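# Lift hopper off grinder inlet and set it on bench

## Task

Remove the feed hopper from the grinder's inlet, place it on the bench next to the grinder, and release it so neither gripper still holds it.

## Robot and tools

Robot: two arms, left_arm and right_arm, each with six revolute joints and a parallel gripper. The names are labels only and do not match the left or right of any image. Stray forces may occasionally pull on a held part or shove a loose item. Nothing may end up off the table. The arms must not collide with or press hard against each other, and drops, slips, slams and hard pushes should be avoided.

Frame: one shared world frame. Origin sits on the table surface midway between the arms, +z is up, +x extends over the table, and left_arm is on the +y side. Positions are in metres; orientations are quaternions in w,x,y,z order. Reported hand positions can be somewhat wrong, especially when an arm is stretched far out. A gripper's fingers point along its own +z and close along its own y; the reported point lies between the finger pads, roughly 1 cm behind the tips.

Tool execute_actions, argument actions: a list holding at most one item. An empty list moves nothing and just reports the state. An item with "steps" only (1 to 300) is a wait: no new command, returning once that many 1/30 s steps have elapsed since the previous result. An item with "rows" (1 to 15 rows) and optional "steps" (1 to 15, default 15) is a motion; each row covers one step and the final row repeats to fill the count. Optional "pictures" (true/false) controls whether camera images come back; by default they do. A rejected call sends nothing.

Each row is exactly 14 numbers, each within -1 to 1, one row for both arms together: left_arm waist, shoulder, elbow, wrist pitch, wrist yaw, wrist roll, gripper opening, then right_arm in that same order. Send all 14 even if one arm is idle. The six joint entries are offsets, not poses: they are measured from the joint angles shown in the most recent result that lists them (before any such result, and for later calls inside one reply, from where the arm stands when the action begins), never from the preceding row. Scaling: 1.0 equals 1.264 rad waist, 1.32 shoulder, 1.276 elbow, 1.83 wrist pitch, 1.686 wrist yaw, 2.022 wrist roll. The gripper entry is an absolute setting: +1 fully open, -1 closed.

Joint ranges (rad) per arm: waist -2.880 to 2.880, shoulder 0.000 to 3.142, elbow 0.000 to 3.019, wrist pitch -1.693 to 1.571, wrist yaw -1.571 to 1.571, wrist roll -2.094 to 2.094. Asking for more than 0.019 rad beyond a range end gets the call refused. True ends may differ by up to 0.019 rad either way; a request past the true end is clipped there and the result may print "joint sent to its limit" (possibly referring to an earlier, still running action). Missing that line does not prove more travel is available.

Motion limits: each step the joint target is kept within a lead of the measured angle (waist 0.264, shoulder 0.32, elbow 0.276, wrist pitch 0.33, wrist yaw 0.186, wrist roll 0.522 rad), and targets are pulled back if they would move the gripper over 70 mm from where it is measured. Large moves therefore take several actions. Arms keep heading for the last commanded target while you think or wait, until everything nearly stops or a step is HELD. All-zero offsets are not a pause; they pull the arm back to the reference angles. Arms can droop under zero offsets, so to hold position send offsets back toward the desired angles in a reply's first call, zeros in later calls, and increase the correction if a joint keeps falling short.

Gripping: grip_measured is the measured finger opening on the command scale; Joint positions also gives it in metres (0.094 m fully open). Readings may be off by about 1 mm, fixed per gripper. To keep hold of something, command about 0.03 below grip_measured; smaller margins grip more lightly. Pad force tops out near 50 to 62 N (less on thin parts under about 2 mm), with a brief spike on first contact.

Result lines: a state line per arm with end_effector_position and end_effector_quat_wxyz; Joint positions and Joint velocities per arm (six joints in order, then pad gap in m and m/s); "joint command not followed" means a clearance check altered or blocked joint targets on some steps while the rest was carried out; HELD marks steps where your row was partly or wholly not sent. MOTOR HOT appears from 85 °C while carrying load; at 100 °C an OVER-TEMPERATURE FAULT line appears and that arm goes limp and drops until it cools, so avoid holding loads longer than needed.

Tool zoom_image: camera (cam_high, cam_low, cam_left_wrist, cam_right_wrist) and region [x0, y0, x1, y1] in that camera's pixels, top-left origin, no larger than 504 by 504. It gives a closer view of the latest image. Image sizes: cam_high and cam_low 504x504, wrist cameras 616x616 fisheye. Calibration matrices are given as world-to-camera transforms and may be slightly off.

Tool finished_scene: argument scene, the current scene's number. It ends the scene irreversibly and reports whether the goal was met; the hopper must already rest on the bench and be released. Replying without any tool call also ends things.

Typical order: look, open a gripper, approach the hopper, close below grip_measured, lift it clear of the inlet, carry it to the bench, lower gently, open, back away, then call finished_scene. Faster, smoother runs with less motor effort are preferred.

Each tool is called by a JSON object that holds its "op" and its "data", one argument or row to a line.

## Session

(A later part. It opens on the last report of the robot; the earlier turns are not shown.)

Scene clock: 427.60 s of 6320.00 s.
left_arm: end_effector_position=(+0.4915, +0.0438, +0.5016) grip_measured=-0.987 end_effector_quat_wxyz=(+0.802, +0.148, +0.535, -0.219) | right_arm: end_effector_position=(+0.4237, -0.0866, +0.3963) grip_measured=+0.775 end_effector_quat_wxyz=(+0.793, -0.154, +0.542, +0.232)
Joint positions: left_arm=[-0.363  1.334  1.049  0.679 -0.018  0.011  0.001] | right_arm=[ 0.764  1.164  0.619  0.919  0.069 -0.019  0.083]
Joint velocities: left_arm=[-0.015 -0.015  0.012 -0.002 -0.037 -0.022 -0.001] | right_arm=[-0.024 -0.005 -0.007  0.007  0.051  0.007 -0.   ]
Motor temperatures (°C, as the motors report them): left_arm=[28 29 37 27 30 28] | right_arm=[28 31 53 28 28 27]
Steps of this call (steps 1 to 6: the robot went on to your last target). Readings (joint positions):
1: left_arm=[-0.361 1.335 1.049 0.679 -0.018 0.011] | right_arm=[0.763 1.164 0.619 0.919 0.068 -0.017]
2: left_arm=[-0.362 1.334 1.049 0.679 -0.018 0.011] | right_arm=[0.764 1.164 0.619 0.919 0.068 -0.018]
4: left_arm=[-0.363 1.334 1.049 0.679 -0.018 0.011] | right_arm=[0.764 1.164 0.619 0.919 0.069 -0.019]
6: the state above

{"op": "execute_actions", "data": {
  "actions": [
    {"rows":[[0.02,-0.02,0.0,0,0,0,-1,0,-0.034,0.043,0.035,0,0,0.735],[0.04,-0.04,-0.02,0,0,0,-1,0,-0.034,0.043,0.035,0,0,0.735],[0.06,-0.07,-0.05,-0.01,0,0,-1,0,-0.034,0.043,0.035,0,0,0.735],[0.08,-0.11,-0.09,-0.02,0,0,-1,0,-0.034,0.043,0.035,0,0,0.735],[0.09,-0.16,-0.13,-0.04,0,0,-1,0,-0.034,0.043,0.035,0,0,0.735],[0.09,-0.22,-0.18,-0.06,0,0,-1,0,-0.034,0.043,0.035,0,0,0.735],[0.09,-0.28,-0.23,-0.08,0,0,-1,0,-0.034,0.043,0.035,0,0,0.735],[0.09,-0.34,-0.28,-0.10,0,0,-1,0,-0.034,0.043,0.035,0,0,0.735],[0.09,-0.40,-0.33,-0.12,0,0,-1,0,-0.034,0.043,0.035,0,0,0.735],[0.09,-0.46,-0.38,-0.14,0,0,-1,0,-0.034,0.043,0.035,0,0,0.735],[0.09,-0.52,-0.43,-0.16,0,0,-1,0,-0.034,0.043,0.035,0,0,0.735],[0.09,-0.58,-0.48,-0.18,0,0,-1,0,-0.034,0.043,0.035,0,0,0.735],[0.09,-0.64,-0.53,-0.20,0,0,-1,0,-0.034,0.043,0.035,0,0,0.735],[0.09,-0.70,-0.59,-0.21,0,0,-1,0,-0.034,0.043,0.035,0,0,0.735],[0.09,-0.78,-0.67,-0.22,0,0,-1,0,-0.034,0.043,0.035,0,0,0.735]],"steps":15}
  ],
  "pictures": false
}}

{"op": "execute_actions", "data": {
  "actions": [
    {"steps":12}
  ],
  "pictures": false
}}

Scene clock: 437.07 s of 6320.00 s.
left_arm: end_effector_position=(+0.3287, +0.1968, +0.4022) grip_measured=-0.987 end_effector_quat_wxyz=(+0.765, +0.132, +0.610, -0.161) | right_arm: end_effector_position=(+0.4237, -0.0866, +0.3963) grip_measured=+0.775 end_effector_quat_wxyz=(+0.793, -0.154, +0.542, +0.232)
Joint positions: left_arm=[-0.246  0.646  0.475  0.394 -0.018  0.011  0.001] | right_arm=[ 0.764  1.164  0.619  0.919  0.069 -0.019  0.083]
Joint velocities: left_arm=[-0.005 -2.193 -1.463 -0.696 -0.022  0.007 -0.   ] | right_arm=[ 0.005  0.005  0.002 -0.007  0.022  0.007 -0.001]
Motor temperatures (°C, as the motors report them): left_arm=[28 29 37 27 30 28] | right_arm=[28 31 55 28 28 27]
Steps of this call (steps 1 to 15: the robot went on to your last target; steps 16 to 90: nothing new was sent; then 5.97 s passed at rest; steps 91 to 105: all 15 steps of this action). Readings (joint positions):
91: left_arm=[-0.361 1.334 1.049 0.679 -0.018 0.011] | right_arm=[0.764 1.164 0.619 0.919 0.069 -0.019]
92: left_arm=[-0.358 1.332 1.047 0.679 -0.017 0.011] | right_arm=[0.764 1.164 0.619 0.919 0.069 -0.019]
94: left_arm=[-0.337 1.308 1.016 0.670 -0.017 0.011] | right_arm=[0.764 1.164 0.619 0.919 0.069 -0.019]
98: left_arm=[-0.261 1.141 0.841 0.583 -0.018 0.011] | right_arm=[0.764 1.164 0.619 0.919 0.069 -0.019]
105: the state above

Scene clock: 437.47 s of 6320.00 s.
left_arm: end_effector_position=(+0.2604, +0.2290, +0.2995) grip_measured=-0.987 end_effector_quat_wxyz=(+0.745, +0.138, +0.633, -0.156) | right_arm: end_effector_position=(+0.4237, -0.0866, +0.3963) grip_measured=+0.775 end_effector_quat_wxyz=(+0.793, -0.154, +0.542, +0.232)
Joint positions: left_arm=[-0.246  0.292  0.176  0.277 -0.018  0.011  0.001] | right_arm=[ 0.764  1.164  0.619  0.919  0.069 -0.019  0.083]
Joint velocities: left_arm=[-0.015  0.073 -0.007  0.002  0.037 -0.022 -0.001] | right_arm=[-0.005 -0.024 -0.007 -0.012  0.022 -0.066 -0.   ]
Motor temperatures (°C, as the motors report them): left_arm=[28 29 37 27 30 28] | right_arm=[28 31 55 28 28 27]
Steps of this call (steps 1 to 12: the robot went on to your last target). Readings (joint positions):
1: left_arm=[-0.246 0.571 0.421 0.373 -0.018 0.011] | right_arm=[0.764 1.164 0.619 0.919 0.069 -0.019]
2: left_arm=[-0.246 0.497 0.366 0.354 -0.018 0.011] | right_arm=[0.764 1.164 0.619 0.919 0.069 -0.019]
4: left_arm=[-0.246 0.356 0.261 0.317 -0.018 0.011] | right_arm=[0.764 1.164 0.619 0.919 0.069 -0.019]
8: left_arm=[-0.246 0.274 0.176 0.279 -0.018 0.011] | right_arm=[0.764 1.164 0.619 0.919 0.069 -0.019]
12: the state above

{"op": "execute_actions", "data": {
  "actions": [
    {"rows":[[-0.02,0,0.015,0,0,0,-0.6,-0.012,-0.031,0.042,0.044,-0.018,0.018,0.735],[-0.04,0,0.015,0,0,0,-0.2,-0.017,-0.031,0.042,0.050,-0.032,0.025,0.735],[-0.06,0,0.015,0,0,0,0.2,-0.023,-0.031,0.042,0.054,-0.046,0.030,0.735],[-0.08,0,0.015,0,0,0,0.6,-0.029,-0.031,0.042,0.057,-0.060,0.035,0.735],[-0.10,0,0.015,0,0,0,1,-0.035,-0.031,0.042,0.059,-0.074,0.040,0.735],[-0.12,0,0.015,0,0,0,1,-0.040,-0.030,0.042,0.061,-0.087,0.045,0.735],[-0.14,0,0.015,0,0,0,1,-0.046,-0.029,0.042,0.063,-0.100,0.050,0.735],[-0.16,0,0.015,0,0,0,1,-0.051,-0.028,0.042,0.065,-0.113,0.055,0.735],[-0.18,0,0.015,0,0,0,1,-0.057,-0.027,0.042,0.067,-0.126,0.060,0.735],[-0.20,0,0.015,0,0,0,1,-0.062,-0.026,0.042,0.069,-0.139,0.065,0.735],[-0.22,0,0.015,0,0,0,1,-0.067,-0.025,0.042,0.071,-0.152,0.070,0.735],[-0.24,0,0.015,0,0,0,1,-0.073,-0.023,0.042,0.073,-0.165,0.075,0.735],[-0.26,0,0.015,0,0,0,1,-0.078,-0.021,0.042,0.075,-0.178,0.080,0.735],[-0.275,0,0.015,0,0,0,1,-0.083,-0.019,0.042,0.077,-0.190,0.085,0.735],[-0.289,0,0.015,0,0,0,1,-0.088,-0.017,0.042,0.079,-0.202,0.089,0.735]],"steps":15}
  ],
  "pictures": false
}}

{"op": "execute_actions", "data": {
  "actions": [
    {"steps":8}
  ],
  "pictures": false
}}

Scene clock: 439.77 s of 6320.00 s.
left_arm: end_effector_position=(+0.2063, +0.1482, +0.2991) grip_measured=+1.000 end_effector_quat_wxyz=(+0.710, +0.239, +0.603, -0.274) | right_arm: end_effector_position=(+0.4171, -0.0811, +0.3935) grip_measured=+0.775 end_effector_quat_wxyz=(+0.760, -0.225, +0.518, +0.322)
Joint positions: left_arm=[-0.57   0.294  0.176  0.277 -0.018  0.011  0.094] | right_arm=[ 0.669  1.176  0.617  0.942 -0.252  0.091  0.083]
Joint velocities: left_arm=[-0.64  -0.005  0.007  0.002 -0.095 -0.037  0.   ] | right_arm=[-0.23   0.063 -0.022  0.154 -0.608  0.3   -0.   ]
Motor temperatures (°C, as the motors report them): left_arm=[28 29 37 27 30 28] | right_arm=[28 31 54 28 28 27]
Steps of this call (steps 1 to 30: the robot went on to your last target; steps 31 to 54: nothing new was sent; steps 55 to 69: all 15 steps of this action). Readings (joint positions):
55: left_arm=[-0.247 0.294 0.176 0.277 -0.018 0.011] | right_arm=[0.763 1.164 0.619 0.919 0.063 -0.017]
56: left_arm=[-0.252 0.294 0.176 0.277 -0.018 0.011] | right_arm=[0.759 1.164 0.619 0.919 0.047 -0.013]
58: left_arm=[-0.283 0.294 0.176 0.277 -0.018 0.011] | right_arm=[0.746 1.164 0.617 0.919 -0.001 -0.005]
62: left_arm=[-0.392 0.294 0.176 0.277 -0.018 0.011] | right_arm=[0.718 1.164 0.617 0.919 -0.098 0.023]
69: the state above

Scene clock: 440.03 s of 6320.00 s.
left_arm: end_effector_position=(+0.1977, +0.1395, +0.2991) grip_measured=+1.000 end_effector_quat_wxyz=(+0.704, +0.251, +0.598, -0.289) | right_arm: end_effector_position=(+0.4189, -0.0824, +0.3913) grip_measured=+0.775 end_effector_quat_wxyz=(+0.752, -0.221, +0.521, +0.337)
Joint positions: left_arm=[-0.61   0.294  0.176  0.277 -0.018  0.011  0.094] | right_arm=[ 0.657  1.183  0.617  0.948 -0.274  0.128  0.083]
Joint velocities: left_arm=[-0.005 -0.005  0.017  0.017 -0.081 -0.066  0.   ] | right_arm=[-0.005 -0.005  0.027 -0.022  0.037  0.125 -0.   ]
Motor temperatures (°C, as the motors report them): left_arm=[28 29 37 27 30 28] | right_arm=[28 31 54 28 28 27]
Steps of this call (steps 1 to 8: the robot went on to your last target). Readings (joint positions):
1: left_arm=[-0.589 0.294 0.176 0.277 -0.018 0.011] | right_arm=[0.664 1.178 0.617 0.945 -0.268 0.099]
2: left_arm=[-0.602 0.294 0.176 0.277 -0.018 0.011] | right_arm=[0.661 1.180 0.617 0.948 -0.274 0.105]
4: left_arm=[-0.610 0.294 0.176 0.277 -0.018 0.011] | right_arm=[0.659 1.182 0.617 0.948 -0.274 0.116]
8: the state above

{"op": "execute_actions", "data": {
  "actions": [
    {"rows":[[0,0,0.015,0,0,0,1,-0.007,-0.026,0.042,0.056,-0.008,0.020,0.735],[0,0,0.015,0,0,0,1,-0.011,-0.024,0.042,0.059,-0.017,0.024,0.735],[0,0,0.015,0,0,0,1,-0.015,-0.021,0.042,0.062,-0.027,0.028,0.735],[0,0,0.015,0,0,0,1,-0.018,-0.018,0.042,0.066,-0.036,0.032,0.735],[0,0,0.015,0,0,0,1,-0.022,-0.015,0.042,0.070,-0.045,0.036,0.735],[0,0,0.015,0,0,0,1,-0.026,-0.012,0.042,0.074,-0.055,0.040,0.735],[0,0,0.015,0,0,0,1,-0.029,-0.008,0.042,0.078,-0.064,0.044,0.735],[0,0,0.015,0,0,0,1,-0.033,-0.004,0.042,0.083,-0.073,0.048,0.735],[0,0,0.015,0,0,0,1,-0.036,0.000,0.042,0.087,-0.083,0.052,0.735],[0,0,0.015,0,0,0,1,-0.040,0.004,0.042,0.092,-0.092,0.056,0.735],[0,0,0.015,0,0,0,1,-0.043,0.009,0.042,0.097,-0.101,0.060,0.735],[0,0,0.015,0,0,0,1,-0.047,0.014,0.042,0.102,-0.110,0.064,0.735],[0,0,0.015,0,0,0,1,-0.050,0.019,0.042,0.108,-0.119,0.068,0.735],[0,0,0.015,0,0,0,1,-0.053,0.024,0.042,0.113,-0.128,0.072,0.735],[0,0,0.015,0,0,0,1,-0.056,0.030,0.042,0.119,-0.137,0.076,0.735]],"steps":15}
  ],
  "pictures": false
}}

{"op": "execute_actions", "data": {
  "actions": [
    {"steps":8}
  ]
}}

Scene clock: 454.17 s of 6320.00 s.
left_arm: end_effector_position=(+0.1977, +0.1395, +0.2991) grip_measured=+1.000 end_effector_quat_wxyz=(+0.704, +0.251, +0.598, -0.289) | right_arm: end_effector_position=(+0.4147, -0.0799, +0.3787) grip_measured=+0.774 end_effector_quat_wxyz=(+0.720, -0.268, +0.500, +0.399)
Joint positions: left_arm=[-0.61   0.294  0.176  0.277 -0.018  0.011  0.094] | right_arm=[ 0.593  1.241  0.617  1.041 -0.496  0.222  0.083]
Joint velocities: left_arm=[-0.005  0.005 -0.017 -0.012 -0.007  0.051  0.   ] | right_arm=[-0.132  0.181  0.002  0.335 -0.403  0.183  0.   ]
Motor temperatures (°C, as the motors report them): left_arm=[28 29 37 27 30 28] | right_arm=[28 31 52 29 28 27]
Steps of this call (steps 1 to 30: the robot went on to your last target; steps 31 to 90: nothing new was sent; then 10.63 s passed at rest; steps 91 to 105: all 15 steps of this action). Readings (joint positions):
91: left_arm=[-0.610 0.294 0.176 0.277 -0.018 0.011] | right_arm=[0.656 1.183 0.617 0.948 -0.277 0.133]
92: left_arm=[-0.610 0.294 0.176 0.277 -0.018 0.011] | right_arm=[0.653 1.184 0.617 0.948 -0.287 0.136]
94: left_arm=[-0.610 0.294 0.176 0.277 -0.018 0.011] | right_arm=[0.645 1.188 0.617 0.953 -0.318 0.142]
98: left_arm=[-0.610 0.294 0.176 0.277 -0.018 0.011] | right_arm=[0.626 1.205 0.617 0.976 -0.385 0.164]
105: the state above

Scene clock: 454.43 s of 6320.00 s.
left_arm: end_effector_position=(+0.1977, +0.1395, +0.2991) grip_measured=+1.000 end_effector_quat_wxyz=(+0.704, +0.251, +0.598, -0.289) | right_arm: end_effector_position=(+0.4149, -0.0808, +0.3776) grip_measured=+0.774 end_effector_quat_wxyz=(+0.715, -0.266, +0.498, +0.411)
Joint positions: left_arm=[-0.61   0.294  0.176  0.277 -0.018  0.011  0.094] | right_arm=[ 0.585  1.252  0.617  1.064 -0.515  0.252  0.083]
Joint velocities: left_arm=[-0.005 -0.005  0.017 -0.002 -0.037 -0.081  0.   ] | right_arm=[ 0.015 -0.005  0.007  0.027  0.037 -0.007 -0.001]
Motor temperatures (°C, as the motors report them): left_arm=[28 29 37 27 30 28] | right_arm=[28 31 52 29 28 27]
Steps of this call (steps 1 to 8: the robot went on to your last target). Readings (joint positions):
1: left_arm=[-0.610 0.294 0.176 0.277 -0.018 0.011] | right_arm=[0.589 1.246 0.617 1.051 -0.508 0.229]
2: left_arm=[-0.610 0.294 0.176 0.277 -0.018 0.011] | right_arm=[0.587 1.250 0.617 1.058 -0.514 0.235]
4: left_arm=[-0.610 0.294 0.176 0.277 -0.018 0.011] | right_arm=[0.586 1.251 0.617 1.063 -0.515 0.245]
8: the state above
camera_calibration (this result's frames):
cam_left_wrist: T_world_to_cam=[[-0.706802, -0.70739, -0.00540003, 0.242742], [-0.312556, 0.319126, -0.894689, 0.286891], [0.634618, -0.63068, -0.446658, 0.213907], [0, 0, 0, 1]] pos_world=[0.125491, 0.215066, 0.353532]
cam_right_wrist: T_world_to_cam=[[0.844572, -0.534725, -0.0277089, -0.381994], [-0.159304, -0.201532, -0.96644, 0.41582], [0.511196, 0.820642, -0.255392, 0.0732224], [0, 0, 0, 1]] pos_world=[0.351432, -0.18055, 0.409981]

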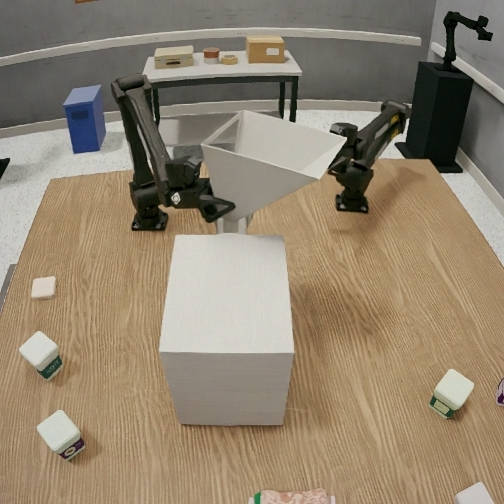

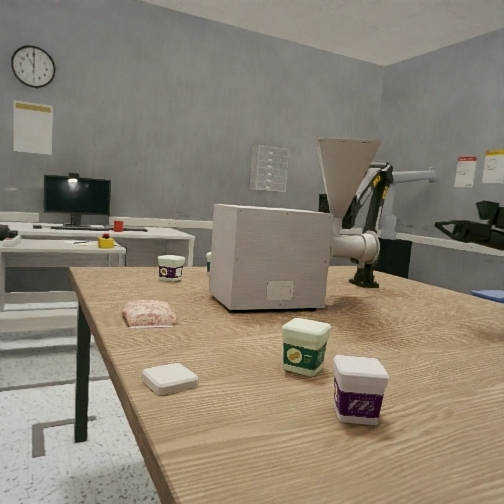

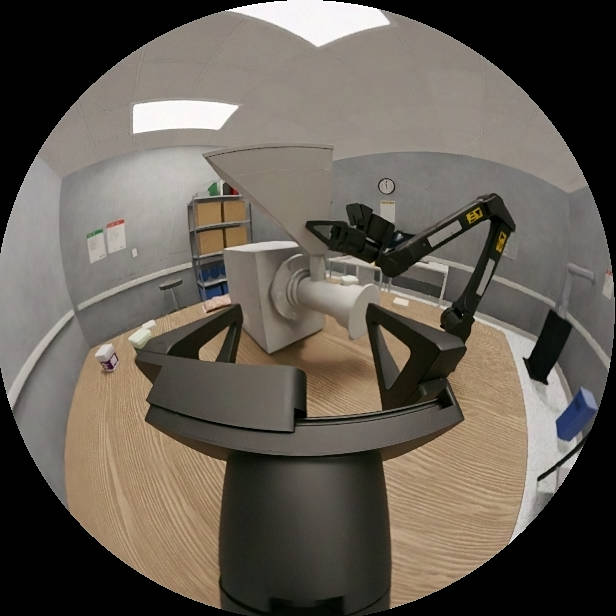

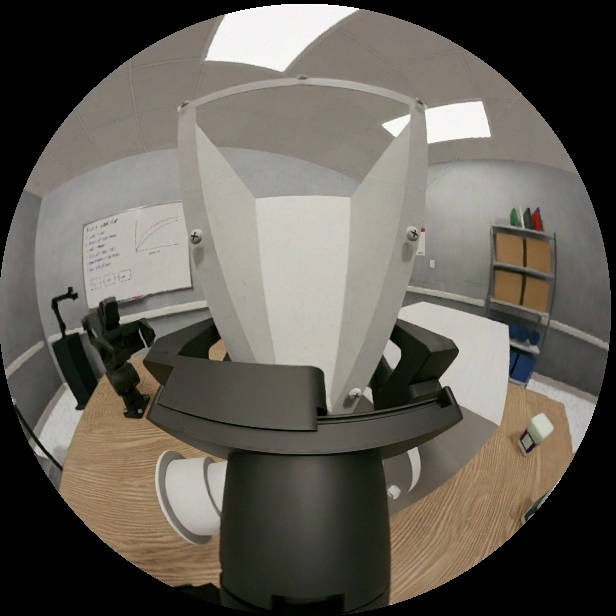

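{"op": "execute_actions", "data": {
  "actions": [
    {"rows":[[0,0,0.015,0,0,0,1,-0.003,-0.020,0.042,0.056,-0.001,0.018,0.735],[0,0,0.015,0,0,0,1,-0.005,-0.016,0.042,0.061,-0.008,0.021,0.735],[0,0,0.015,0,0,0,1,-0.008,-0.012,0.042,0.066,-0.015,0.024,0.735],[0,0,0.015,0,0,0,1,-0.010,-0.008,0.042,0.071,-0.022,0.027,0.735],[0,0,0.015,0,0,0,1,-0.012,-0.003,0.042,0.076,-0.029,0.030,0.735],[0,0,0.015,0,0,0,1,-0.015,0.002,0.042,0.082,-0.036,0.032,0.735],[0,0,0.015,0,0,0,1,-0.017,0.007,0.042,0.087,-0.043,0.035,0.735],[0,0,0.015,0,0,0,1,-0.019,0.012,0.042,0.093,-0.050,0.038,0.735],[0,0,0.015,0,0,0,1,-0.021,0.017,0.042,0.099,-0.057,0.041,0.735],[0,0,0.015,0,0,0,1,-0.023,0.022,0.042,0.105,-0.063,0.044,0.735],[0,0,0.015,0,0,0,1,-0.025,0.028,0.042,0.111,-0.070,0.047,0.735],[0,0,0.015,0,0,0,1,-0.027,0.034,0.042,0.118,-0.077,0.050,0.735],[0,0,0.015,0,0,0,1,-0.029,0.040,0.042,0.124,-0.083,0.052,0.735],[0,0,0.015,0,0,0,1,-0.031,0.046,0.042,0.131,-0.090,0.055,0.735],[0,0,0.015,0,0,0,1,-0.032,0.053,0.042,0.137,-0.096,0.058,0.735]],"steps":15}
  ],
  "pictures": false
}}

{"op": "execute_actions", "data": {
  "actions": [
    {"steps":8}
  ]
}}

{"op": "zoom_image", "data": {
  "camera": "cam_left_wrist",
  "region": [280, 205, 360, 295]
}}

Scene clock: 457.83 s of 6320.00 s.
left_arm: end_effector_position=(+0.1977, +0.1395, +0.2991) grip_measured=+1.000 end_effector_quat_wxyz=(+0.704, +0.251, +0.598, -0.289) | right_arm: end_effector_position=(+0.4096, -0.0795, +0.3615) grip_measured=+0.774 end_effector_quat_wxyz=(+0.692, -0.307, +0.473, +0.451)
Joint positions: left_arm=[-0.61   0.294  0.176  0.277 -0.018  0.011  0.094] | right_arm=[ 0.544  1.332  0.617  1.202 -0.677  0.323  0.083]
Joint velocities: left_arm=[-0.005 -0.005  0.022  0.007  0.007 -0.007  0.   ] | right_arm=[-0.083  0.21  -0.007  0.393 -0.374  0.154 -0.001]
Motor temperatures (°C, as the motors report them): left_arm=[28 29 37 27 30 28] | right_arm=[28 31 51 29 28 27]
Steps of this call (steps 1 to 30: the robot went on to your last target; steps 31 to 87: nothing new was sent; steps 88 to 102: all 15 steps of this action). Readings (joint positions):
88: left_arm=[-0.610 0.294 0.176 0.277 -0.018 0.011] | right_arm=[0.584 1.253 0.617 1.064 -0.517 0.254]
89: left_arm=[-0.610 0.294 0.176 0.277 -0.018 0.011] | right_arm=[0.583 1.254 0.617 1.066 -0.523 0.256]
91: left_arm=[-0.610 0.294 0.176 0.277 -0.018 0.011] | right_arm=[0.578 1.261 0.617 1.080 -0.543 0.262]
95: left_arm=[-0.610 0.294 0.176 0.277 -0.018 0.011] | right_arm=[0.565 1.285 0.617 1.119 -0.596 0.279]
102: the state above

Scene clock: 458.10 s of 6320.00 s.
left_arm: end_effector_position=(+0.1977, +0.1395, +0.2991) grip_measured=+1.000 end_effector_quat_wxyz=(+0.704, +0.251, +0.598, -0.289) | right_arm: end_effector_position=(+0.4095, -0.0795, +0.3586) grip_measured=+0.774 end_effector_quat_wxyz=(+0.688, -0.309, +0.470, +0.459)
Joint positions: left_arm=[-0.61   0.294  0.176  0.277 -0.018  0.011  0.094] | right_arm=[ 0.539  1.347  0.617  1.228 -0.694  0.342  0.083]
Joint velocities: left_arm=[-0.005 -0.015  0.002 -0.022 -0.007  0.007  0.   ] | right_arm=[-0.005 -0.005 -0.037 -0.007  0.022 -0.007  0.001]
Motor temperatures (°C, as the motors report them): left_arm=[28 29 37 27 30 28] | right_arm=[28 31 51 29 28 27]
Steps of this call (steps 1 to 8: the robot went on to your last target). Readings (joint positions):
1: left_arm=[-0.610 0.294 0.176 0.277 -0.018 0.011] | right_arm=[0.542 1.339 0.617 1.214 -0.686 0.328]
2: left_arm=[-0.610 0.294 0.176 0.277 -0.018 0.011] | right_arm=[0.541 1.344 0.617 1.221 -0.691 0.332]
4: left_arm=[-0.610 0.294 0.176 0.277 -0.018 0.011] | right_arm=[0.539 1.346 0.617 1.228 -0.694 0.339]
8: the state above
camera_calibration (this result's frames):
cam_left_wrist: T_world_to_cam=[[-0.706802, -0.70739, -0.00540003, 0.242742], [-0.312556, 0.319126, -0.894689, 0.286891], [0.634618, -0.63068, -0.446658, 0.213907], [0, 0, 0, 1]] pos_world=[0.125491, 0.215066, 0.353532]
cam_right_wrist: T_world_to_cam=[[0.914097, -0.40546, -0.00539373, -0.403379], [-0.105669, -0.225343, -0.968532, 0.373826], [0.391485, 0.885902, -0.24883, 0.121963], [0, 0, 0, 1]] pos_world=[0.360483, -0.187362, 0.390235]

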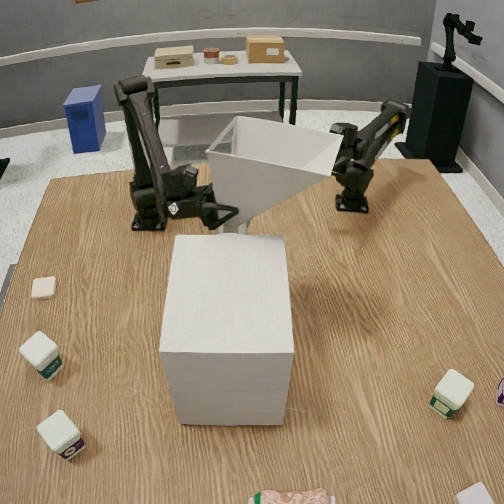

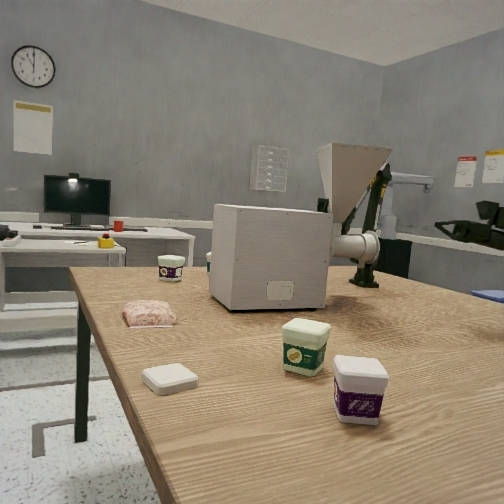

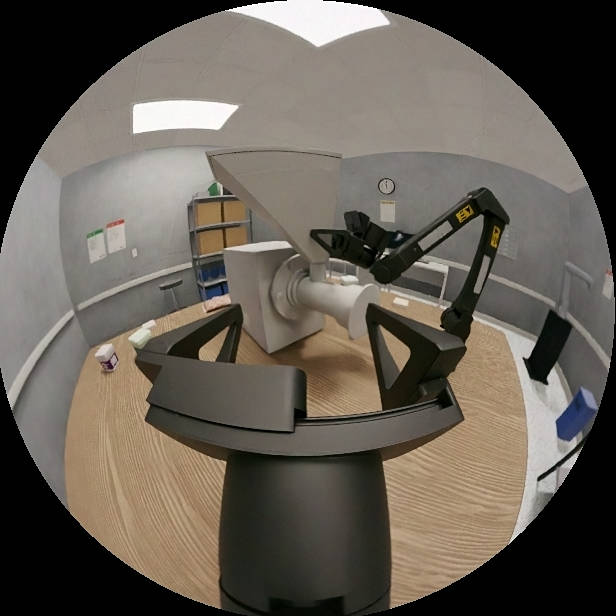

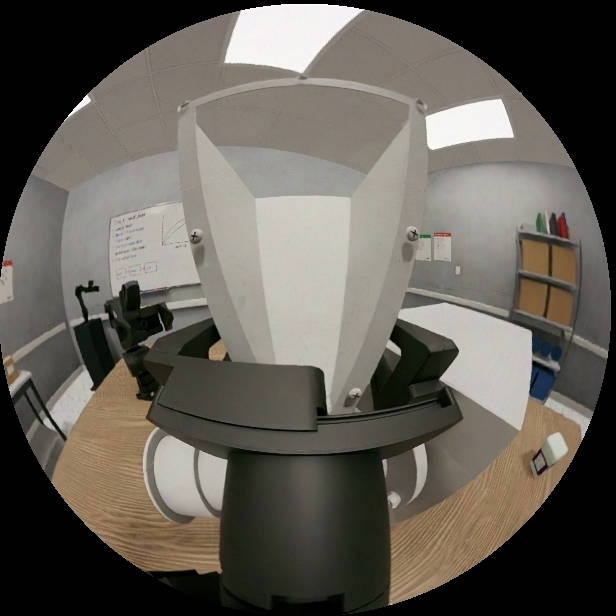

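Region (280, 205, 360, 295) of cam_left_wrist's 616x616 image, scaled by 5.600, with more detail than that image has.

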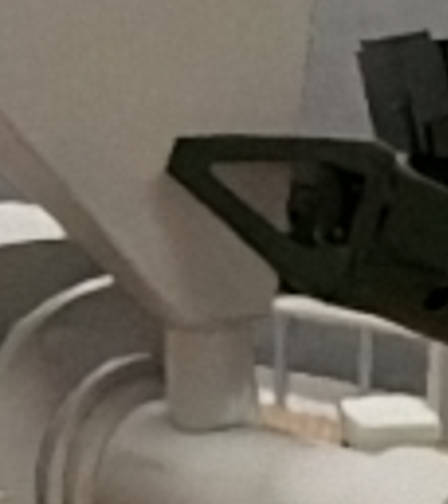

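{"op": "execute_actions", "data": {
  "actions": [
    {"rows":[[0,0,0.015,0,0,0,1,0.001,-0.015,0.045,0.045,0.005,0.016,0.735],[0,0,0.015,0,0,0,1,0.000,-0.008,0.048,0.040,0.002,0.019,0.735],[0,0,0.015,0,0,0,1,-0.002,0.000,0.051,0.036,-0.003,0.023,0.735],[0,0,0.015,0,0,0,1,-0.004,0.007,0.054,0.036,-0.010,0.027,0.735],[0,0,0.015,0,0,0,1,-0.006,0.013,0.056,0.039,-0.017,0.032,0.735],[0,0,0.015,0,0,0,1,-0.008,0.018,0.059,0.043,-0.024,0.036,0.735],[0,0,0.015,0,0,0,1,-0.010,0.023,0.061,0.047,-0.031,0.041,0.735],[0,0,0.015,0,0,0,1,-0.012,0.027,0.064,0.051,-0.038,0.046,0.735],[0,0,0.015,0,0,0,1,-0.014,0.031,0.066,0.055,-0.045,0.050,0.735],[0,0,0.015,0,0,0,1,-0.016,0.035,0.069,0.059,-0.052,0.055,0.735],[0,0,0.015,0,0,0,1,-0.017,0.039,0.072,0.063,-0.059,0.060,0.735],[0,0,0.015,0,0,0,1,-0.019,0.043,0.075,0.067,-0.066,0.064,0.735],[0,0,0.015,0,0,0,1,-0.020,0.047,0.078,0.071,-0.073,0.069,0.735],[0,0,0.015,0,0,0,1,-0.022,0.051,0.081,0.075,-0.080,0.074,0.735],[0,0,0.015,0,0,0,1,-0.023,0.055,0.084,0.079,-0.086,0.078,0.735]],"steps":15}
  ],
  "pictures": false
}}

{"op": "execute_actions", "data": {
  "actions": [
    {"steps":8}
  ],
  "pictures": false
}}

Scene clock: 463.00 s of 6320.00 s.
left_arm: end_effector_position=(+0.1977, +0.1395, +0.2991) grip_measured=+1.000 end_effector_quat_wxyz=(+0.704, +0.251, +0.598, -0.289) | right_arm: end_effector_position=(+0.4057, -0.0788, +0.3552) grip_measured=+0.774 end_effector_quat_wxyz=(+0.657, -0.338, +0.453, +0.499)
Joint positions: left_arm=[-0.61   0.294  0.176  0.277 -0.018  0.011  0.094] | right_arm=[ 0.508  1.397  0.643  1.317 -0.828  0.444  0.083]
Joint velocities: left_arm=[ 0.005 -0.015  0.002 -0.012  0.007  0.037  0.   ] | right_arm=[-0.093  0.142  0.095  0.222 -0.315  0.286 -0.   ]
Motor temperatures (°C, as the motors report them): left_arm=[28 28 37 27 30 28] | right_arm=[28 31 51 29 28 27]
Steps of this call (steps 1 to 30: the robot went on to your last target; steps 31 to 90: nothing new was sent; then 1.40 s passed at rest; steps 91 to 105: all 15 steps of this action). Readings (joint positions):
91: left_arm=[-0.610 0.294 0.176 0.277 -0.018 0.011] | right_arm=[0.539 1.347 0.617 1.228 -0.695 0.343]
92: left_arm=[-0.610 0.294 0.176 0.277 -0.018 0.011] | right_arm=[0.538 1.348 0.617 1.228 -0.698 0.344]
94: left_arm=[-0.610 0.294 0.176 0.277 -0.018 0.011] | right_arm=[0.536 1.351 0.617 1.231 -0.708 0.348]
98: left_arm=[-0.610 0.294 0.176 0.277 -0.018 0.011] | right_arm=[0.528 1.365 0.622 1.260 -0.742 0.373]
105: the state above

Scene clock: 463.27 s of 6320.00 s.
left_arm: end_effector_position=(+0.1977, +0.1395, +0.2991) grip_measured=+1.000 end_effector_quat_wxyz=(+0.704, +0.251, +0.598, -0.289) | right_arm: end_effector_position=(+0.4054, -0.0789, +0.3554) grip_measured=+0.774 end_effector_quat_wxyz=(+0.653, -0.340, +0.450, +0.505)
Joint positions: left_arm=[-0.61   0.294  0.176  0.277 -0.018  0.011  0.094] | right_arm=[ 0.504  1.406  0.648  1.334 -0.843  0.463  0.083]
Joint velocities: left_arm=[-0.005  0.005  0.017 -0.007  0.051 -0.022  0.   ] | right_arm=[-0.024  0.005 -0.012  0.007  0.022  0.051 -0.   ]
Motor temperatures (°C, as the motors report them): left_arm=[28 28 37 27 30 28] | right_arm=[28 31 51 29 28 27]
Steps of this call (steps 1 to 8: the robot went on to your last target). Readings (joint positions):
1: left_arm=[-0.610 0.294 0.176 0.277 -0.018 0.011] | right_arm=[0.506 1.401 0.646 1.324 -0.836 0.453]
2: left_arm=[-0.610 0.294 0.176 0.277 -0.018 0.011] | right_arm=[0.505 1.404 0.648 1.329 -0.841 0.458]
4: left_arm=[-0.610 0.294 0.176 0.277 -0.018 0.011] | right_arm=[0.505 1.406 0.648 1.333 -0.843 0.462]
8: the state above

{"op": "execute_actions", "data": {
  "actions": [
    {"rows":[[0,0,0.015,0,0,0,1,0.002,0.014,0.062,0.026,-0.005,0.023,0.735],[0,0,0.015,0,0,0,1,0.000,0.018,0.065,0.031,-0.012,0.029,0.735],[0,0,0.015,0,0,0,1,-0.002,0.022,0.068,0.037,-0.019,0.035,0.735],[0,0,0.015,0,0,0,1,-0.004,0.026,0.071,0.043,-0.026,0.041,0.735],[0,0,0.015,0,0,0,1,-0.006,0.030,0.074,0.049,-0.033,0.048,0.735],[0,0,0.015,0,0,0,1,-0.008,0.034,0.077,0.056,-0.040,0.054,0.735],[0,0,0.015,0,0,0,1,-0.0095,0.039,0.080,0.062,-0.047,0.061,0.735],[0,0,0.015,0,0,0,1,-0.011,0.043,0.083,0.069,-0.053,0.068,0.735],[0,0,0.015,0,0,0,1,-0.0125,0.048,0.087,0.077,-0.060,0.075,0.735],[0,0,0.015,0,0,0,1,-0.014,0.053,0.090,0.084,-0.066,0.083,0.735],[0,0,0.015,0,0,0,1,-0.015,0.058,0.094,0.092,-0.072,0.090,0.735],[0,0,0.015,0,0,0,1,-0.0165,0.063,0.097,0.100,-0.078,0.098,0.735],[0,0,0.015,0,0,0,1,-0.018,0.068,0.101,0.109,-0.084,0.106,0.735],[0,0,0.015,0,0,0,1,-0.019,0.073,0.104,0.118,-0.090,0.114,0.735],[0,0,0.015,0,0,0,1,-0.020,0.079,0.108,0.126,-0.095,0.123,0.735]],"steps":15}
  ],
  "pictures": false
}}

{"op": "execute_actions", "data": {
  "actions": [
    {"steps":10}
  ]
}}

Scene clock: 466.07 s of 6320.00 s.
left_arm: end_effector_position=(+0.1977, +0.1395, +0.2991) grip_measured=+1.000 end_effector_quat_wxyz=(+0.704, +0.251, +0.598, -0.289) | right_arm: end_effector_position=(+0.4011, -0.0782, +0.3541) grip_measured=+0.773 end_effector_quat_wxyz=(+0.610, -0.377, +0.425, +0.553)
Joint positions: left_arm=[-0.61   0.294  0.176  0.277 -0.018  0.011  0.094] | right_arm=[ 0.474  1.484  0.703  1.495 -0.999  0.64   0.083]
Joint velocities: left_arm=[ 0.005 -0.015 -0.002 -0.007 -0.022 -0.022  0.   ] | right_arm=[-0.063  0.21   0.149  0.452 -0.256  0.52  -0.   ]
Motor temperatures (°C, as the motors report them): left_arm=[28 28 37 27 30 28] | right_arm=[28 31 51 29 28 27]
Steps of this call (steps 1 to 30: the robot went on to your last target; steps 31 to 69: nothing new was sent; steps 70 to 84: all 15 steps of this action). Readings (joint positions):
70: left_arm=[-0.610 0.294 0.176 0.277 -0.018 0.011] | right_arm=[0.504 1.406 0.649 1.335 -0.846 0.464]
71: left_arm=[-0.610 0.294 0.176 0.277 -0.018 0.011] | right_arm=[0.502 1.409 0.651 1.338 -0.853 0.469]
73: left_arm=[-0.610 0.294 0.176 0.277 -0.018 0.011] | right_arm=[0.498 1.417 0.657 1.353 -0.876 0.488]
77: left_arm=[-0.610 0.294 0.176 0.277 -0.018 0.011] | right_arm=[0.488 1.439 0.673 1.396 -0.924 0.537]
84: the state above

Scene clock: 466.40 s of 6320.00 s.
left_arm: end_effector_position=(+0.1977, +0.1395, +0.2991) grip_measured=+1.000 end_effector_quat_wxyz=(+0.704, +0.251, +0.598, -0.289) | right_arm: end_effector_position=(+0.4009, -0.0784, +0.3541) grip_measured=+0.773 end_effector_quat_wxyz=(+0.603, -0.380, +0.421, +0.561)
Joint positions: left_arm=[-0.61   0.294  0.176  0.277 -0.018  0.011  0.094] | right_arm=[ 0.47   1.498  0.712  1.529 -1.015  0.677  0.083]
Joint velocities: left_arm=[ 0.005 -0.005 -0.027 -0.007  0.007  0.022  0.   ] | right_arm=[-0.015  0.005 -0.002 -0.012  0.022 -0.037  0.001]
Motor temperatures (°C, as the motors report them): left_arm=[28 28 37 27 30 28] | right_arm=[28 31 51 29 28 27]
Steps of this call (steps 1 to 10: the robot went on to your last target). Readings (joint positions):
1: left_arm=[-0.610 0.294 0.176 0.277 -0.018 0.011] | right_arm=[0.472 1.490 0.707 1.510 -1.007 0.654]
2: left_arm=[-0.610 0.294 0.176 0.277 -0.018 0.011] | right_arm=[0.471 1.494 0.709 1.519 -1.010 0.664]
4: left_arm=[-0.610 0.294 0.176 0.277 -0.018 0.011] | right_arm=[0.470 1.497 0.711 1.527 -1.014 0.674]
8: left_arm=[-0.610 0.294 0.176 0.277 -0.018 0.011] | right_arm=[0.470 1.498 0.712 1.529 -1.015 0.677]
10: the state above
camera_calibration (this result's frames):
cam_left_wrist: T_world_to_cam=[[-0.706802, -0.70739, -0.00540003, 0.242742], [-0.312556, 0.319126, -0.894689, 0.286891], [0.634618, -0.63068, -0.446658, 0.213907], [0, 0, 0, 1]] pos_world=[0.125491, 0.215066, 0.353532]
cam_right_wrist: T_world_to_cam=[[0.994897, -0.100185, -0.011958, -0.401241], [-0.0375342, -0.25749, -0.965552, 0.33794], [0.0936547, 0.961073, -0.259936, 0.252416], [0, 0, 0, 1]] pos_world=[0.388238, -0.195772, 0.387113]

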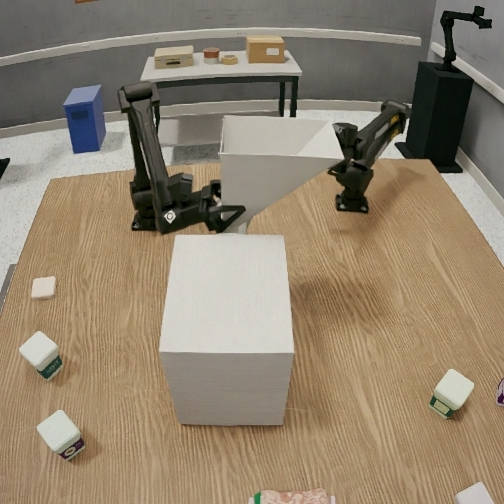

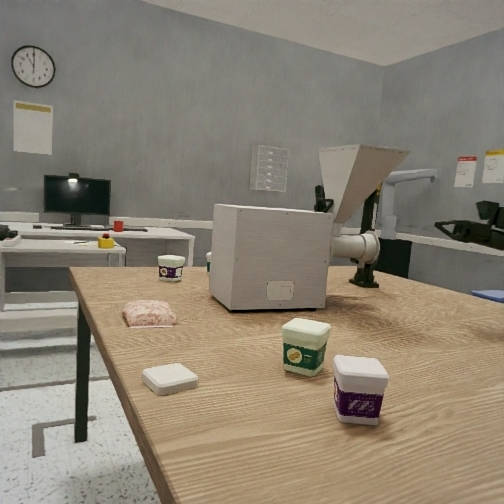

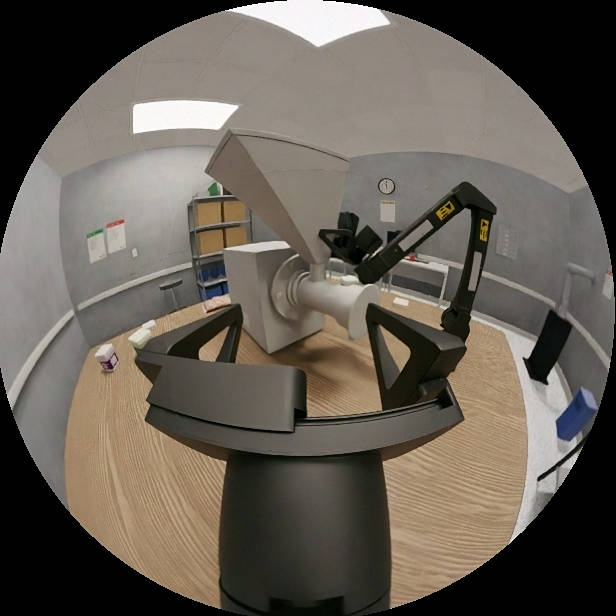

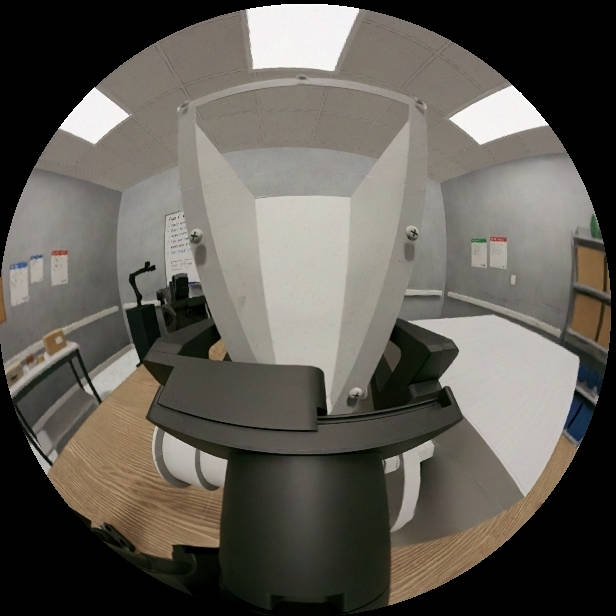

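{"op": "execute_actions", "data": {
  "actions": [
    {"rows":[[0,0,0.015,0,0,0,1,0.004,-0.010,0.052,0.02,0.008,0.005,0.73],[0,0,0.015,0,0,0,1,0.008,-0.028,0.048,0.02,0.016,0.0,0.73],[0,0,0.015,0,0,0,1,0.011,-0.043,0.045,0.02,0.024,-0.005,0.73],[0,0,0.015,0,0,0,1,0.012,-0.053,0.044,0.019,0.031,-0.009,0.73],[0,0,0.015,0,0,0,1,0.013,-0.059,0.044,0.016,0.037,-0.013,0.73],[0,0,0.015,0,0,0,1,0.014,-0.064,0.044,0.011,0.041,-0.017,0.73],[0,0,0.015,0,0,0,1,0.0145,-0.069,0.044,0.005,0.044,-0.020,0.73],[0,0,0.015,0,0,0,1,0.015,-0.075,0.044,-0.002,0.047,-0.024,0.73],[0,0,0.015,0,0,0,1,0.016,-0.080,0.044,-0.009,0.049,-0.027,0.73],[0,0,0.015,0,0,0,1,0.0165,-0.086,0.044,-0.016,0.052,-0.031,0.73],[0,0,0.015,0,0,0,1,0.017,-0.091,0.044,-0.022,0.054,-0.034,0.73],[0,0,0.015,0,0,0,1,0.018,-0.096,0.044,-0.029,0.057,-0.037,0.73],[0,0,0.015,0,0,0,1,0.0185,-0.101,0.044,-0.035,0.060,-0.041,0.73],[0,0,0.015,0,0,0,1,0.019,-0.106,0.044,-0.041,0.062,-0.044,0.73],[0,0,0.015,0,0,0,1,0.020,-0.111,0.044,-0.047,0.065,-0.047,0.73]],"steps":15}
  ],
  "pictures": false
}}

{"op": "execute_actions", "data": {
  "actions": [
    {"steps":8}
  ],
  "pictures": false
}}

Scene clock: 470.63 s of 6320.00 s.
left_arm: end_effector_position=(+0.1977, +0.1395, +0.2991) grip_measured=+1.000 end_effector_quat_wxyz=(+0.704, +0.251, +0.598, -0.289) | right_arm: end_effector_position=(+0.4036, -0.0810, +0.3753) grip_measured=+0.773 end_effector_quat_wxyz=(+0.624, -0.359, +0.424, +0.550)
Joint positions: left_arm=[-0.61   0.294  0.176  0.277 -0.018  0.011  0.094] | right_arm=[ 0.476  1.439  0.712  1.446 -0.95   0.639  0.083]
Joint velocities: left_arm=[-0.005 -0.005  0.002 -0.007 -0.007  0.022  0.   ] | right_arm=[ 0.024 -0.259 -0.022 -0.339  0.168 -0.256 -0.001]
Motor temperatures (°C, as the motors report them): left_arm=[28 28 37 27 30 28] | right_arm=[28 31 51 29 29 27]
Steps of this call (steps 1 to 30: the robot went on to your last target; steps 31 to 90: nothing new was sent; then 0.73 s passed at rest; steps 91 to 105: all 15 steps of this action). Readings (joint positions):
91: left_arm=[-0.610 0.294 0.176 0.277 -0.018 0.011] | right_arm=[0.470 1.498 0.712 1.529 -1.015 0.677]
92: left_arm=[-0.610 0.294 0.176 0.277 -0.018 0.011] | right_arm=[0.470 1.497 0.712 1.529 -1.013 0.677]
94: left_arm=[-0.610 0.294 0.176 0.277 -0.018 0.011] | right_arm=[0.470 1.496 0.712 1.529 -1.005 0.674]
98: left_arm=[-0.610 0.294 0.176 0.277 -0.018 0.011] | right_arm=[0.470 1.490 0.712 1.524 -0.992 0.673]
105: the state above

Scene clock: 470.90 s of 6320.00 s.
left_arm: end_effector_position=(+0.1977, +0.1395, +0.2991) grip_measured=+1.000 end_effector_quat_wxyz=(+0.704, +0.251, +0.598, -0.289) | right_arm: end_effector_position=(+0.4002, -0.0817, +0.3851) grip_measured=+0.773 end_effector_quat_wxyz=(+0.638, -0.362, +0.415, +0.539)
Joint positions: left_arm=[-0.61   0.294  0.176  0.277 -0.018  0.011  0.094] | right_arm=[ 0.481  1.414  0.712  1.429 -0.936  0.605  0.083]
Joint velocities: left_arm=[ 0.005 -0.005  0.002 -0.002 -0.066 -0.11   0.   ] | right_arm=[-0.015 -0.015 -0.002  0.012 -0.066 -0.007  0.   ]
Motor temperatures (°C, as the motors report them): left_arm=[28 28 37 27 30 28] | right_arm=[28 31 51 29 29 27]
Steps of this call (steps 1 to 8: the robot went on to your last target). Readings (joint positions):
1: left_arm=[-0.610 0.294 0.176 0.277 -0.018 0.011] | right_arm=[0.478 1.432 0.712 1.437 -0.943 0.632]
2: left_arm=[-0.610 0.294 0.176 0.277 -0.018 0.011] | right_arm=[0.478 1.426 0.712 1.431 -0.939 0.626]
4: left_arm=[-0.610 0.294 0.176 0.277 -0.018 0.011] | right_arm=[0.479 1.417 0.712 1.429 -0.935 0.616]
8: the state above

{"op": "execute_actions", "data": {
  "actions": [
    {"rows":[[0,0,0.015,0,0,0,1,0.012,-0.049,0.044,0.001,0.022,-0.016,0.73],[0,0,0.015,0,0,0,1,0.013,-0.053,0.044,-0.007,0.026,-0.020,0.73],[0,0,0.015,0,0,0,1,0.014,-0.058,0.044,-0.015,0.030,-0.023,0.73],[0,0,0.015,0,0,0,1,0.015,-0.063,0.044,-0.023,0.034,-0.027,0.73],[0,0,0.015,0,0,0,1,0.016,-0.069,0.044,-0.031,0.038,-0.031,0.73],[0,0,0.015,0,0,0,1,0.018,-0.074,0.044,-0.039,0.042,-0.034,0.73],[0,0,0.015,0,0,0,1,0.019,-0.080,0.044,-0.046,0.046,-0.038,0.73],[0,0,0.015,0,0,0,1,0.020,-0.085,0.044,-0.054,0.050,-0.041,0.73],[0,0,0.015,0,0,0,1,0.021,-0.090,0.044,-0.061,0.054,-0.045,0.73],[0,0,0.015,0,0,0,1,0.022,-0.095,0.044,-0.068,0.058,-0.048,0.73],[0,0,0.015,0,0,0,1,0.024,-0.100,0.044,-0.074,0.062,-0.052,0.73],[0,0,0.015,0,0,0,1,0.025,-0.105,0.044,-0.081,0.066,-0.055,0.73],[0,0,0.015,0,0,0,1,0.026,-0.110,0.044,-0.087,0.070,-0.058,0.73],[0,0,0.015,0,0,0,1,0.027,-0.115,0.044,-0.093,0.074,-0.061,0.73],[0,0,0.015,0,0,0,1,0.0285,-0.119,0.044,-0.098,0.077,-0.064,0.73]],"steps":15}
  ],
  "pictures": false
}}

{"op": "execute_actions", "data": {
  "actions": [
    {"steps":8}
  ],
  "pictures": false
}}

Scene clock: 473.10 s of 6320.00 s.
left_arm: end_effector_position=(+0.1977, +0.1395, +0.2991) grip_measured=+1.000 end_effector_quat_wxyz=(+0.704, +0.251, +0.598, -0.289) | right_arm: end_effector_position=(+0.4112, -0.0808, +0.3926) grip_measured=+0.773 end_effector_quat_wxyz=(+0.638, -0.326, +0.457, +0.528)
Joint positions: left_arm=[-0.61   0.294  0.176  0.277 -0.018  0.011  0.094] | right_arm=[ 0.494  1.348  0.709  1.238 -0.853  0.547  0.083]
Joint velocities: left_arm=[-0.005 -0.005  0.007 -0.002  0.022 -0.007  0.   ] | right_arm=[ 0.034 -0.19  -0.027 -0.349  0.198 -0.242  0.   ]
Motor temperatures (°C, as the motors report them): left_arm=[28 28 37 27 30 28] | right_arm=[28 31 50 29 29 27]
Steps of this call (steps 1 to 30: the robot went on to your last target; steps 31 to 51: nothing new was sent; steps 52 to 66: all 15 steps of this action). Readings (joint positions):
52: left_arm=[-0.610 0.294 0.176 0.277 -0.018 0.011] | right_arm=[0.481 1.414 0.712 1.425 -0.936 0.604]
53: left_arm=[-0.610 0.294 0.176 0.277 -0.018 0.011] | right_arm=[0.481 1.413 0.712 1.420 -0.935 0.601]
55: left_arm=[-0.610 0.294 0.176 0.277 -0.018 0.011] | right_arm=[0.482 1.407 0.712 1.397 -0.927 0.596]
59: left_arm=[-0.610 0.294 0.176 0.277 -0.018 0.011] | right_arm=[0.484 1.389 0.712 1.334 -0.906 0.587]
66: the state above

Scene clock: 473.37 s of 6320.00 s.
left_arm: end_effector_position=(+0.1977, +0.1395, +0.2991) grip_measured=+1.000 end_effector_quat_wxyz=(+0.704, +0.251, +0.598, -0.289) | right_arm: end_effector_position=(+0.4082, -0.0811, +0.4009) grip_measured=+0.773 end_effector_quat_wxyz=(+0.652, -0.329, +0.448, +0.515)
Joint positions: left_arm=[-0.61   0.294  0.176  0.277 -0.018  0.011  0.094] | right_arm=[ 0.5    1.326  0.709  1.222 -0.835  0.509  0.083]
Joint velocities: left_arm=[-0.005  0.005 -0.037 -0.007 -0.037  0.051  0.   ] | right_arm=[ 0.015 -0.005  0.007 -0.012  0.037 -0.081 -0.001]
Motor temperatures (°C, as the motors report them): left_arm=[28 28 37 27 30 28] | right_arm=[28 31 50 29 29 27]
Steps of this call (steps 1 to 8: the robot went on to your last target). Readings (joint positions):
1: left_arm=[-0.610 0.294 0.176 0.277 -0.018 0.011] | right_arm=[0.495 1.342 0.709 1.229 -0.846 0.541]
2: left_arm=[-0.610 0.294 0.176 0.277 -0.018 0.011] | right_arm=[0.496 1.337 0.709 1.223 -0.841 0.536]
4: left_arm=[-0.610 0.294 0.176 0.277 -0.018 0.011] | right_arm=[0.497 1.331 0.709 1.222 -0.836 0.525]
8: the state above

{"op": "execute_actions", "data": {
  "actions": [
    {"rows":[[0,0,0.015,0,0,0,1,0.014,-0.057,0.045,0.018,0.020,-0.018,0.73],[0,0,0.015,0,0,0,1,0.015,-0.062,0.045,0.015,0.024,-0.022,0.73],[0,0,0.015,0,0,0,1,0.017,-0.066,0.045,0.011,0.028,-0.026,0.73],[0,0,0.015,0,0,0,1,0.018,-0.070,0.045,0.006,0.032,-0.030,0.73],[0,0,0.015,0,0,0,1,0.020,-0.074,0.045,0.001,0.036,-0.034,0.73],[0,0,0.015,0,0,0,1,0.021,-0.078,0.045,-0.004,0.040,-0.037,0.73],[0,0,0.015,0,0,0,1,0.023,-0.082,0.045,-0.009,0.044,-0.041,0.73],[0,0,0.015,0,0,0,1,0.024,-0.086,0.045,-0.014,0.049,-0.044,0.73],[0,0,0.015,0,0,0,1,0.026,-0.090,0.045,-0.019,0.053,-0.048,0.73],[0,0,0.015,0,0,0,1,0.027,-0.094,0.045,-0.024,0.057,-0.051,0.73],[0,0,0.015,0,0,0,1,0.029,-0.097,0.045,-0.029,0.061,-0.054,0.73],[0,0,0.015,0,0,0,1,0.030,-0.101,0.045,-0.034,0.065,-0.058,0.73],[0,0,0.015,0,0,0,1,0.031,-0.104,0.045,-0.039,0.070,-0.061,0.73],[0,0,0.015,0,0,0,1,0.033,-0.107,0.045,-0.044,0.074,-0.064,0.73],[0,0,0.015,0,0,0,1,0.034,-0.110,0.045,-0.049,0.078,-0.067,0.73]],"steps":15}
  ],
  "pictures": false
}}

{"op": "execute_actions", "data": {
  "actions": [
    {"steps":8}
  ]
}}

{"op": "zoom_image", "data": {
  "camera": "cam_left_wrist",
  "region": [280, 205, 360, 295]
}}

Scene clock: 476.00 s of 6320.00 s.
left_arm: end_effector_position=(+0.1977, +0.1395, +0.2991) grip_measured=+1.000 end_effector_quat_wxyz=(+0.704, +0.251, +0.598, -0.289) | right_arm: end_effector_position=(+0.4090, -0.0823, +0.4202) grip_measured=+0.773 end_effector_quat_wxyz=(+0.683, -0.307, +0.453, +0.484)
Joint positions: left_arm=[-0.61   0.294  0.176  0.277 -0.018  0.011  0.094] | right_arm=[ 0.524  1.261  0.709  1.122 -0.732  0.425  0.083]
Joint velocities: left_arm=[-0.005 -0.015  0.002  0.007  0.051  0.037  0.   ] | right_arm=[ 0.083 -0.19   0.022 -0.242  0.198 -0.212  0.   ]
Motor temperatures (°C, as the motors report them): left_arm=[28 28 37 27 30 28] | right_arm=[28 31 50 29 30 28]
Steps of this call (steps 1 to 30: the robot went on to your last target; steps 31 to 64: nothing new was sent; steps 65 to 79: all 15 steps of this action). Readings (joint positions):
65: left_arm=[-0.610 0.294 0.176 0.277 -0.018 0.011] | right_arm=[0.500 1.325 0.709 1.222 -0.835 0.509]
66: left_arm=[-0.610 0.294 0.176 0.277 -0.018 0.011] | right_arm=[0.500 1.325 0.709 1.221 -0.833 0.507]
68: left_arm=[-0.610 0.294 0.176 0.277 -0.018 0.011] | right_arm=[0.501 1.320 0.709 1.214 -0.826 0.502]
72: left_arm=[-0.610 0.294 0.176 0.277 -0.018 0.011] | right_arm=[0.506 1.302 0.709 1.178 -0.797 0.485]
79: the state above

Scene clock: 476.27 s of 6320.00 s.
left_arm: end_effector_position=(+0.1977, +0.1395, +0.2991) grip_measured=+1.000 end_effector_quat_wxyz=(+0.704, +0.251, +0.598, -0.289) | right_arm: end_effector_position=(+0.4063, -0.0806, +0.4229) grip_measured=+0.773 end_effector_quat_wxyz=(+0.688, -0.312, +0.450, +0.475)
Joint positions: left_arm=[-0.61   0.294  0.176  0.277 -0.018  0.011  0.094] | right_arm=[ 0.531  1.249  0.709  1.104 -0.725  0.394  0.083]
Joint velocities: left_arm=[-0.005  0.005  0.007 -0.012  0.022 -0.037  0.   ] | right_arm=[-0.015 -0.005  0.022 -0.022 -0.022 -0.007  0.001]
Motor temperatures (°C, as the motors report them): left_arm=[28 28 37 27 30 28] | right_arm=[28 31 50 29 30 28]
Steps of this call (steps 1 to 8: the robot went on to your last target). Readings (joint positions):
1: left_arm=[-0.610 0.294 0.176 0.277 -0.018 0.011] | right_arm=[0.526 1.256 0.709 1.114 -0.727 0.418]
2: left_arm=[-0.610 0.294 0.176 0.277 -0.018 0.011] | right_arm=[0.528 1.253 0.709 1.110 -0.726 0.413]
4: left_arm=[-0.610 0.294 0.176 0.277 -0.018 0.011] | right_arm=[0.530 1.250 0.709 1.107 -0.725 0.404]
8: the state above
camera_calibration (this result's frames):
cam_left_wrist: T_world_to_cam=[[-0.706802, -0.70739, -0.00540003, 0.242742], [-0.312556, 0.319126, -0.894689, 0.286891], [0.634618, -0.63068, -0.446658, 0.213907], [0, 0, 0, 1]] pos_world=[0.125491, 0.215066, 0.353532]
cam_right_wrist: T_world_to_cam=[[0.929233, -0.369484, 0.00287859, -0.407379], [-0.0768312, -0.200835, -0.976608, 0.429181], [0.361419, 0.907274, -0.21501, 0.139816], [0, 0, 0, 1]] pos_world=[0.360993, -0.191177, 0.450376]

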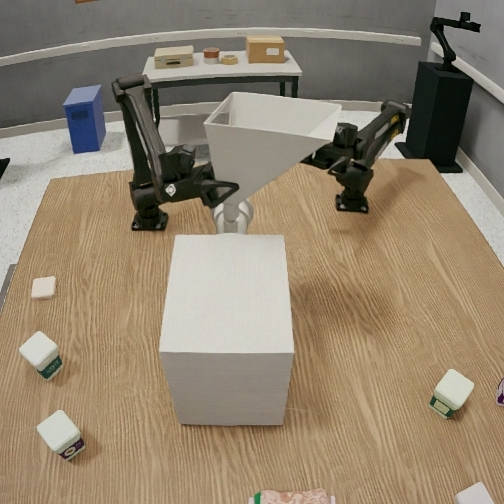

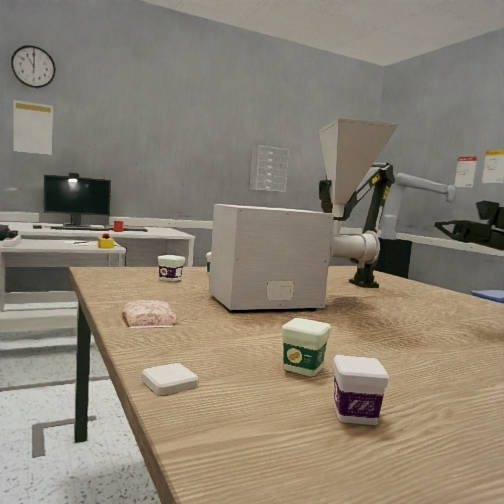

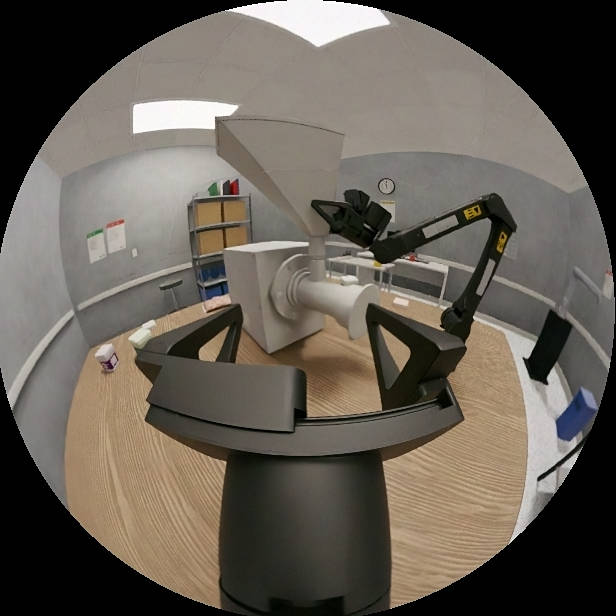

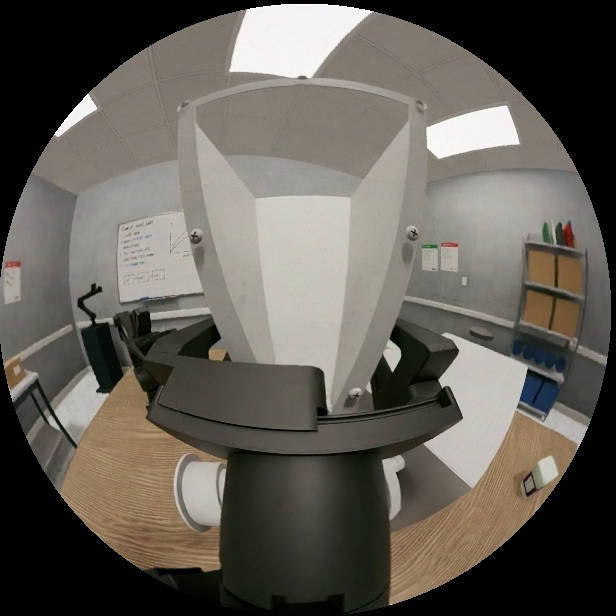

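Region (280, 205, 360, 295) of cam_left_wrist's 616x616 image, scaled by 5.600, with more detail than that image has.

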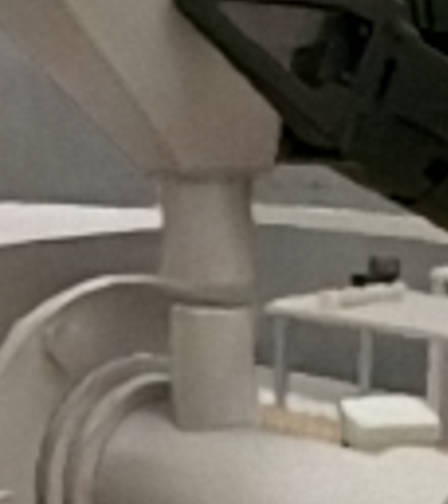

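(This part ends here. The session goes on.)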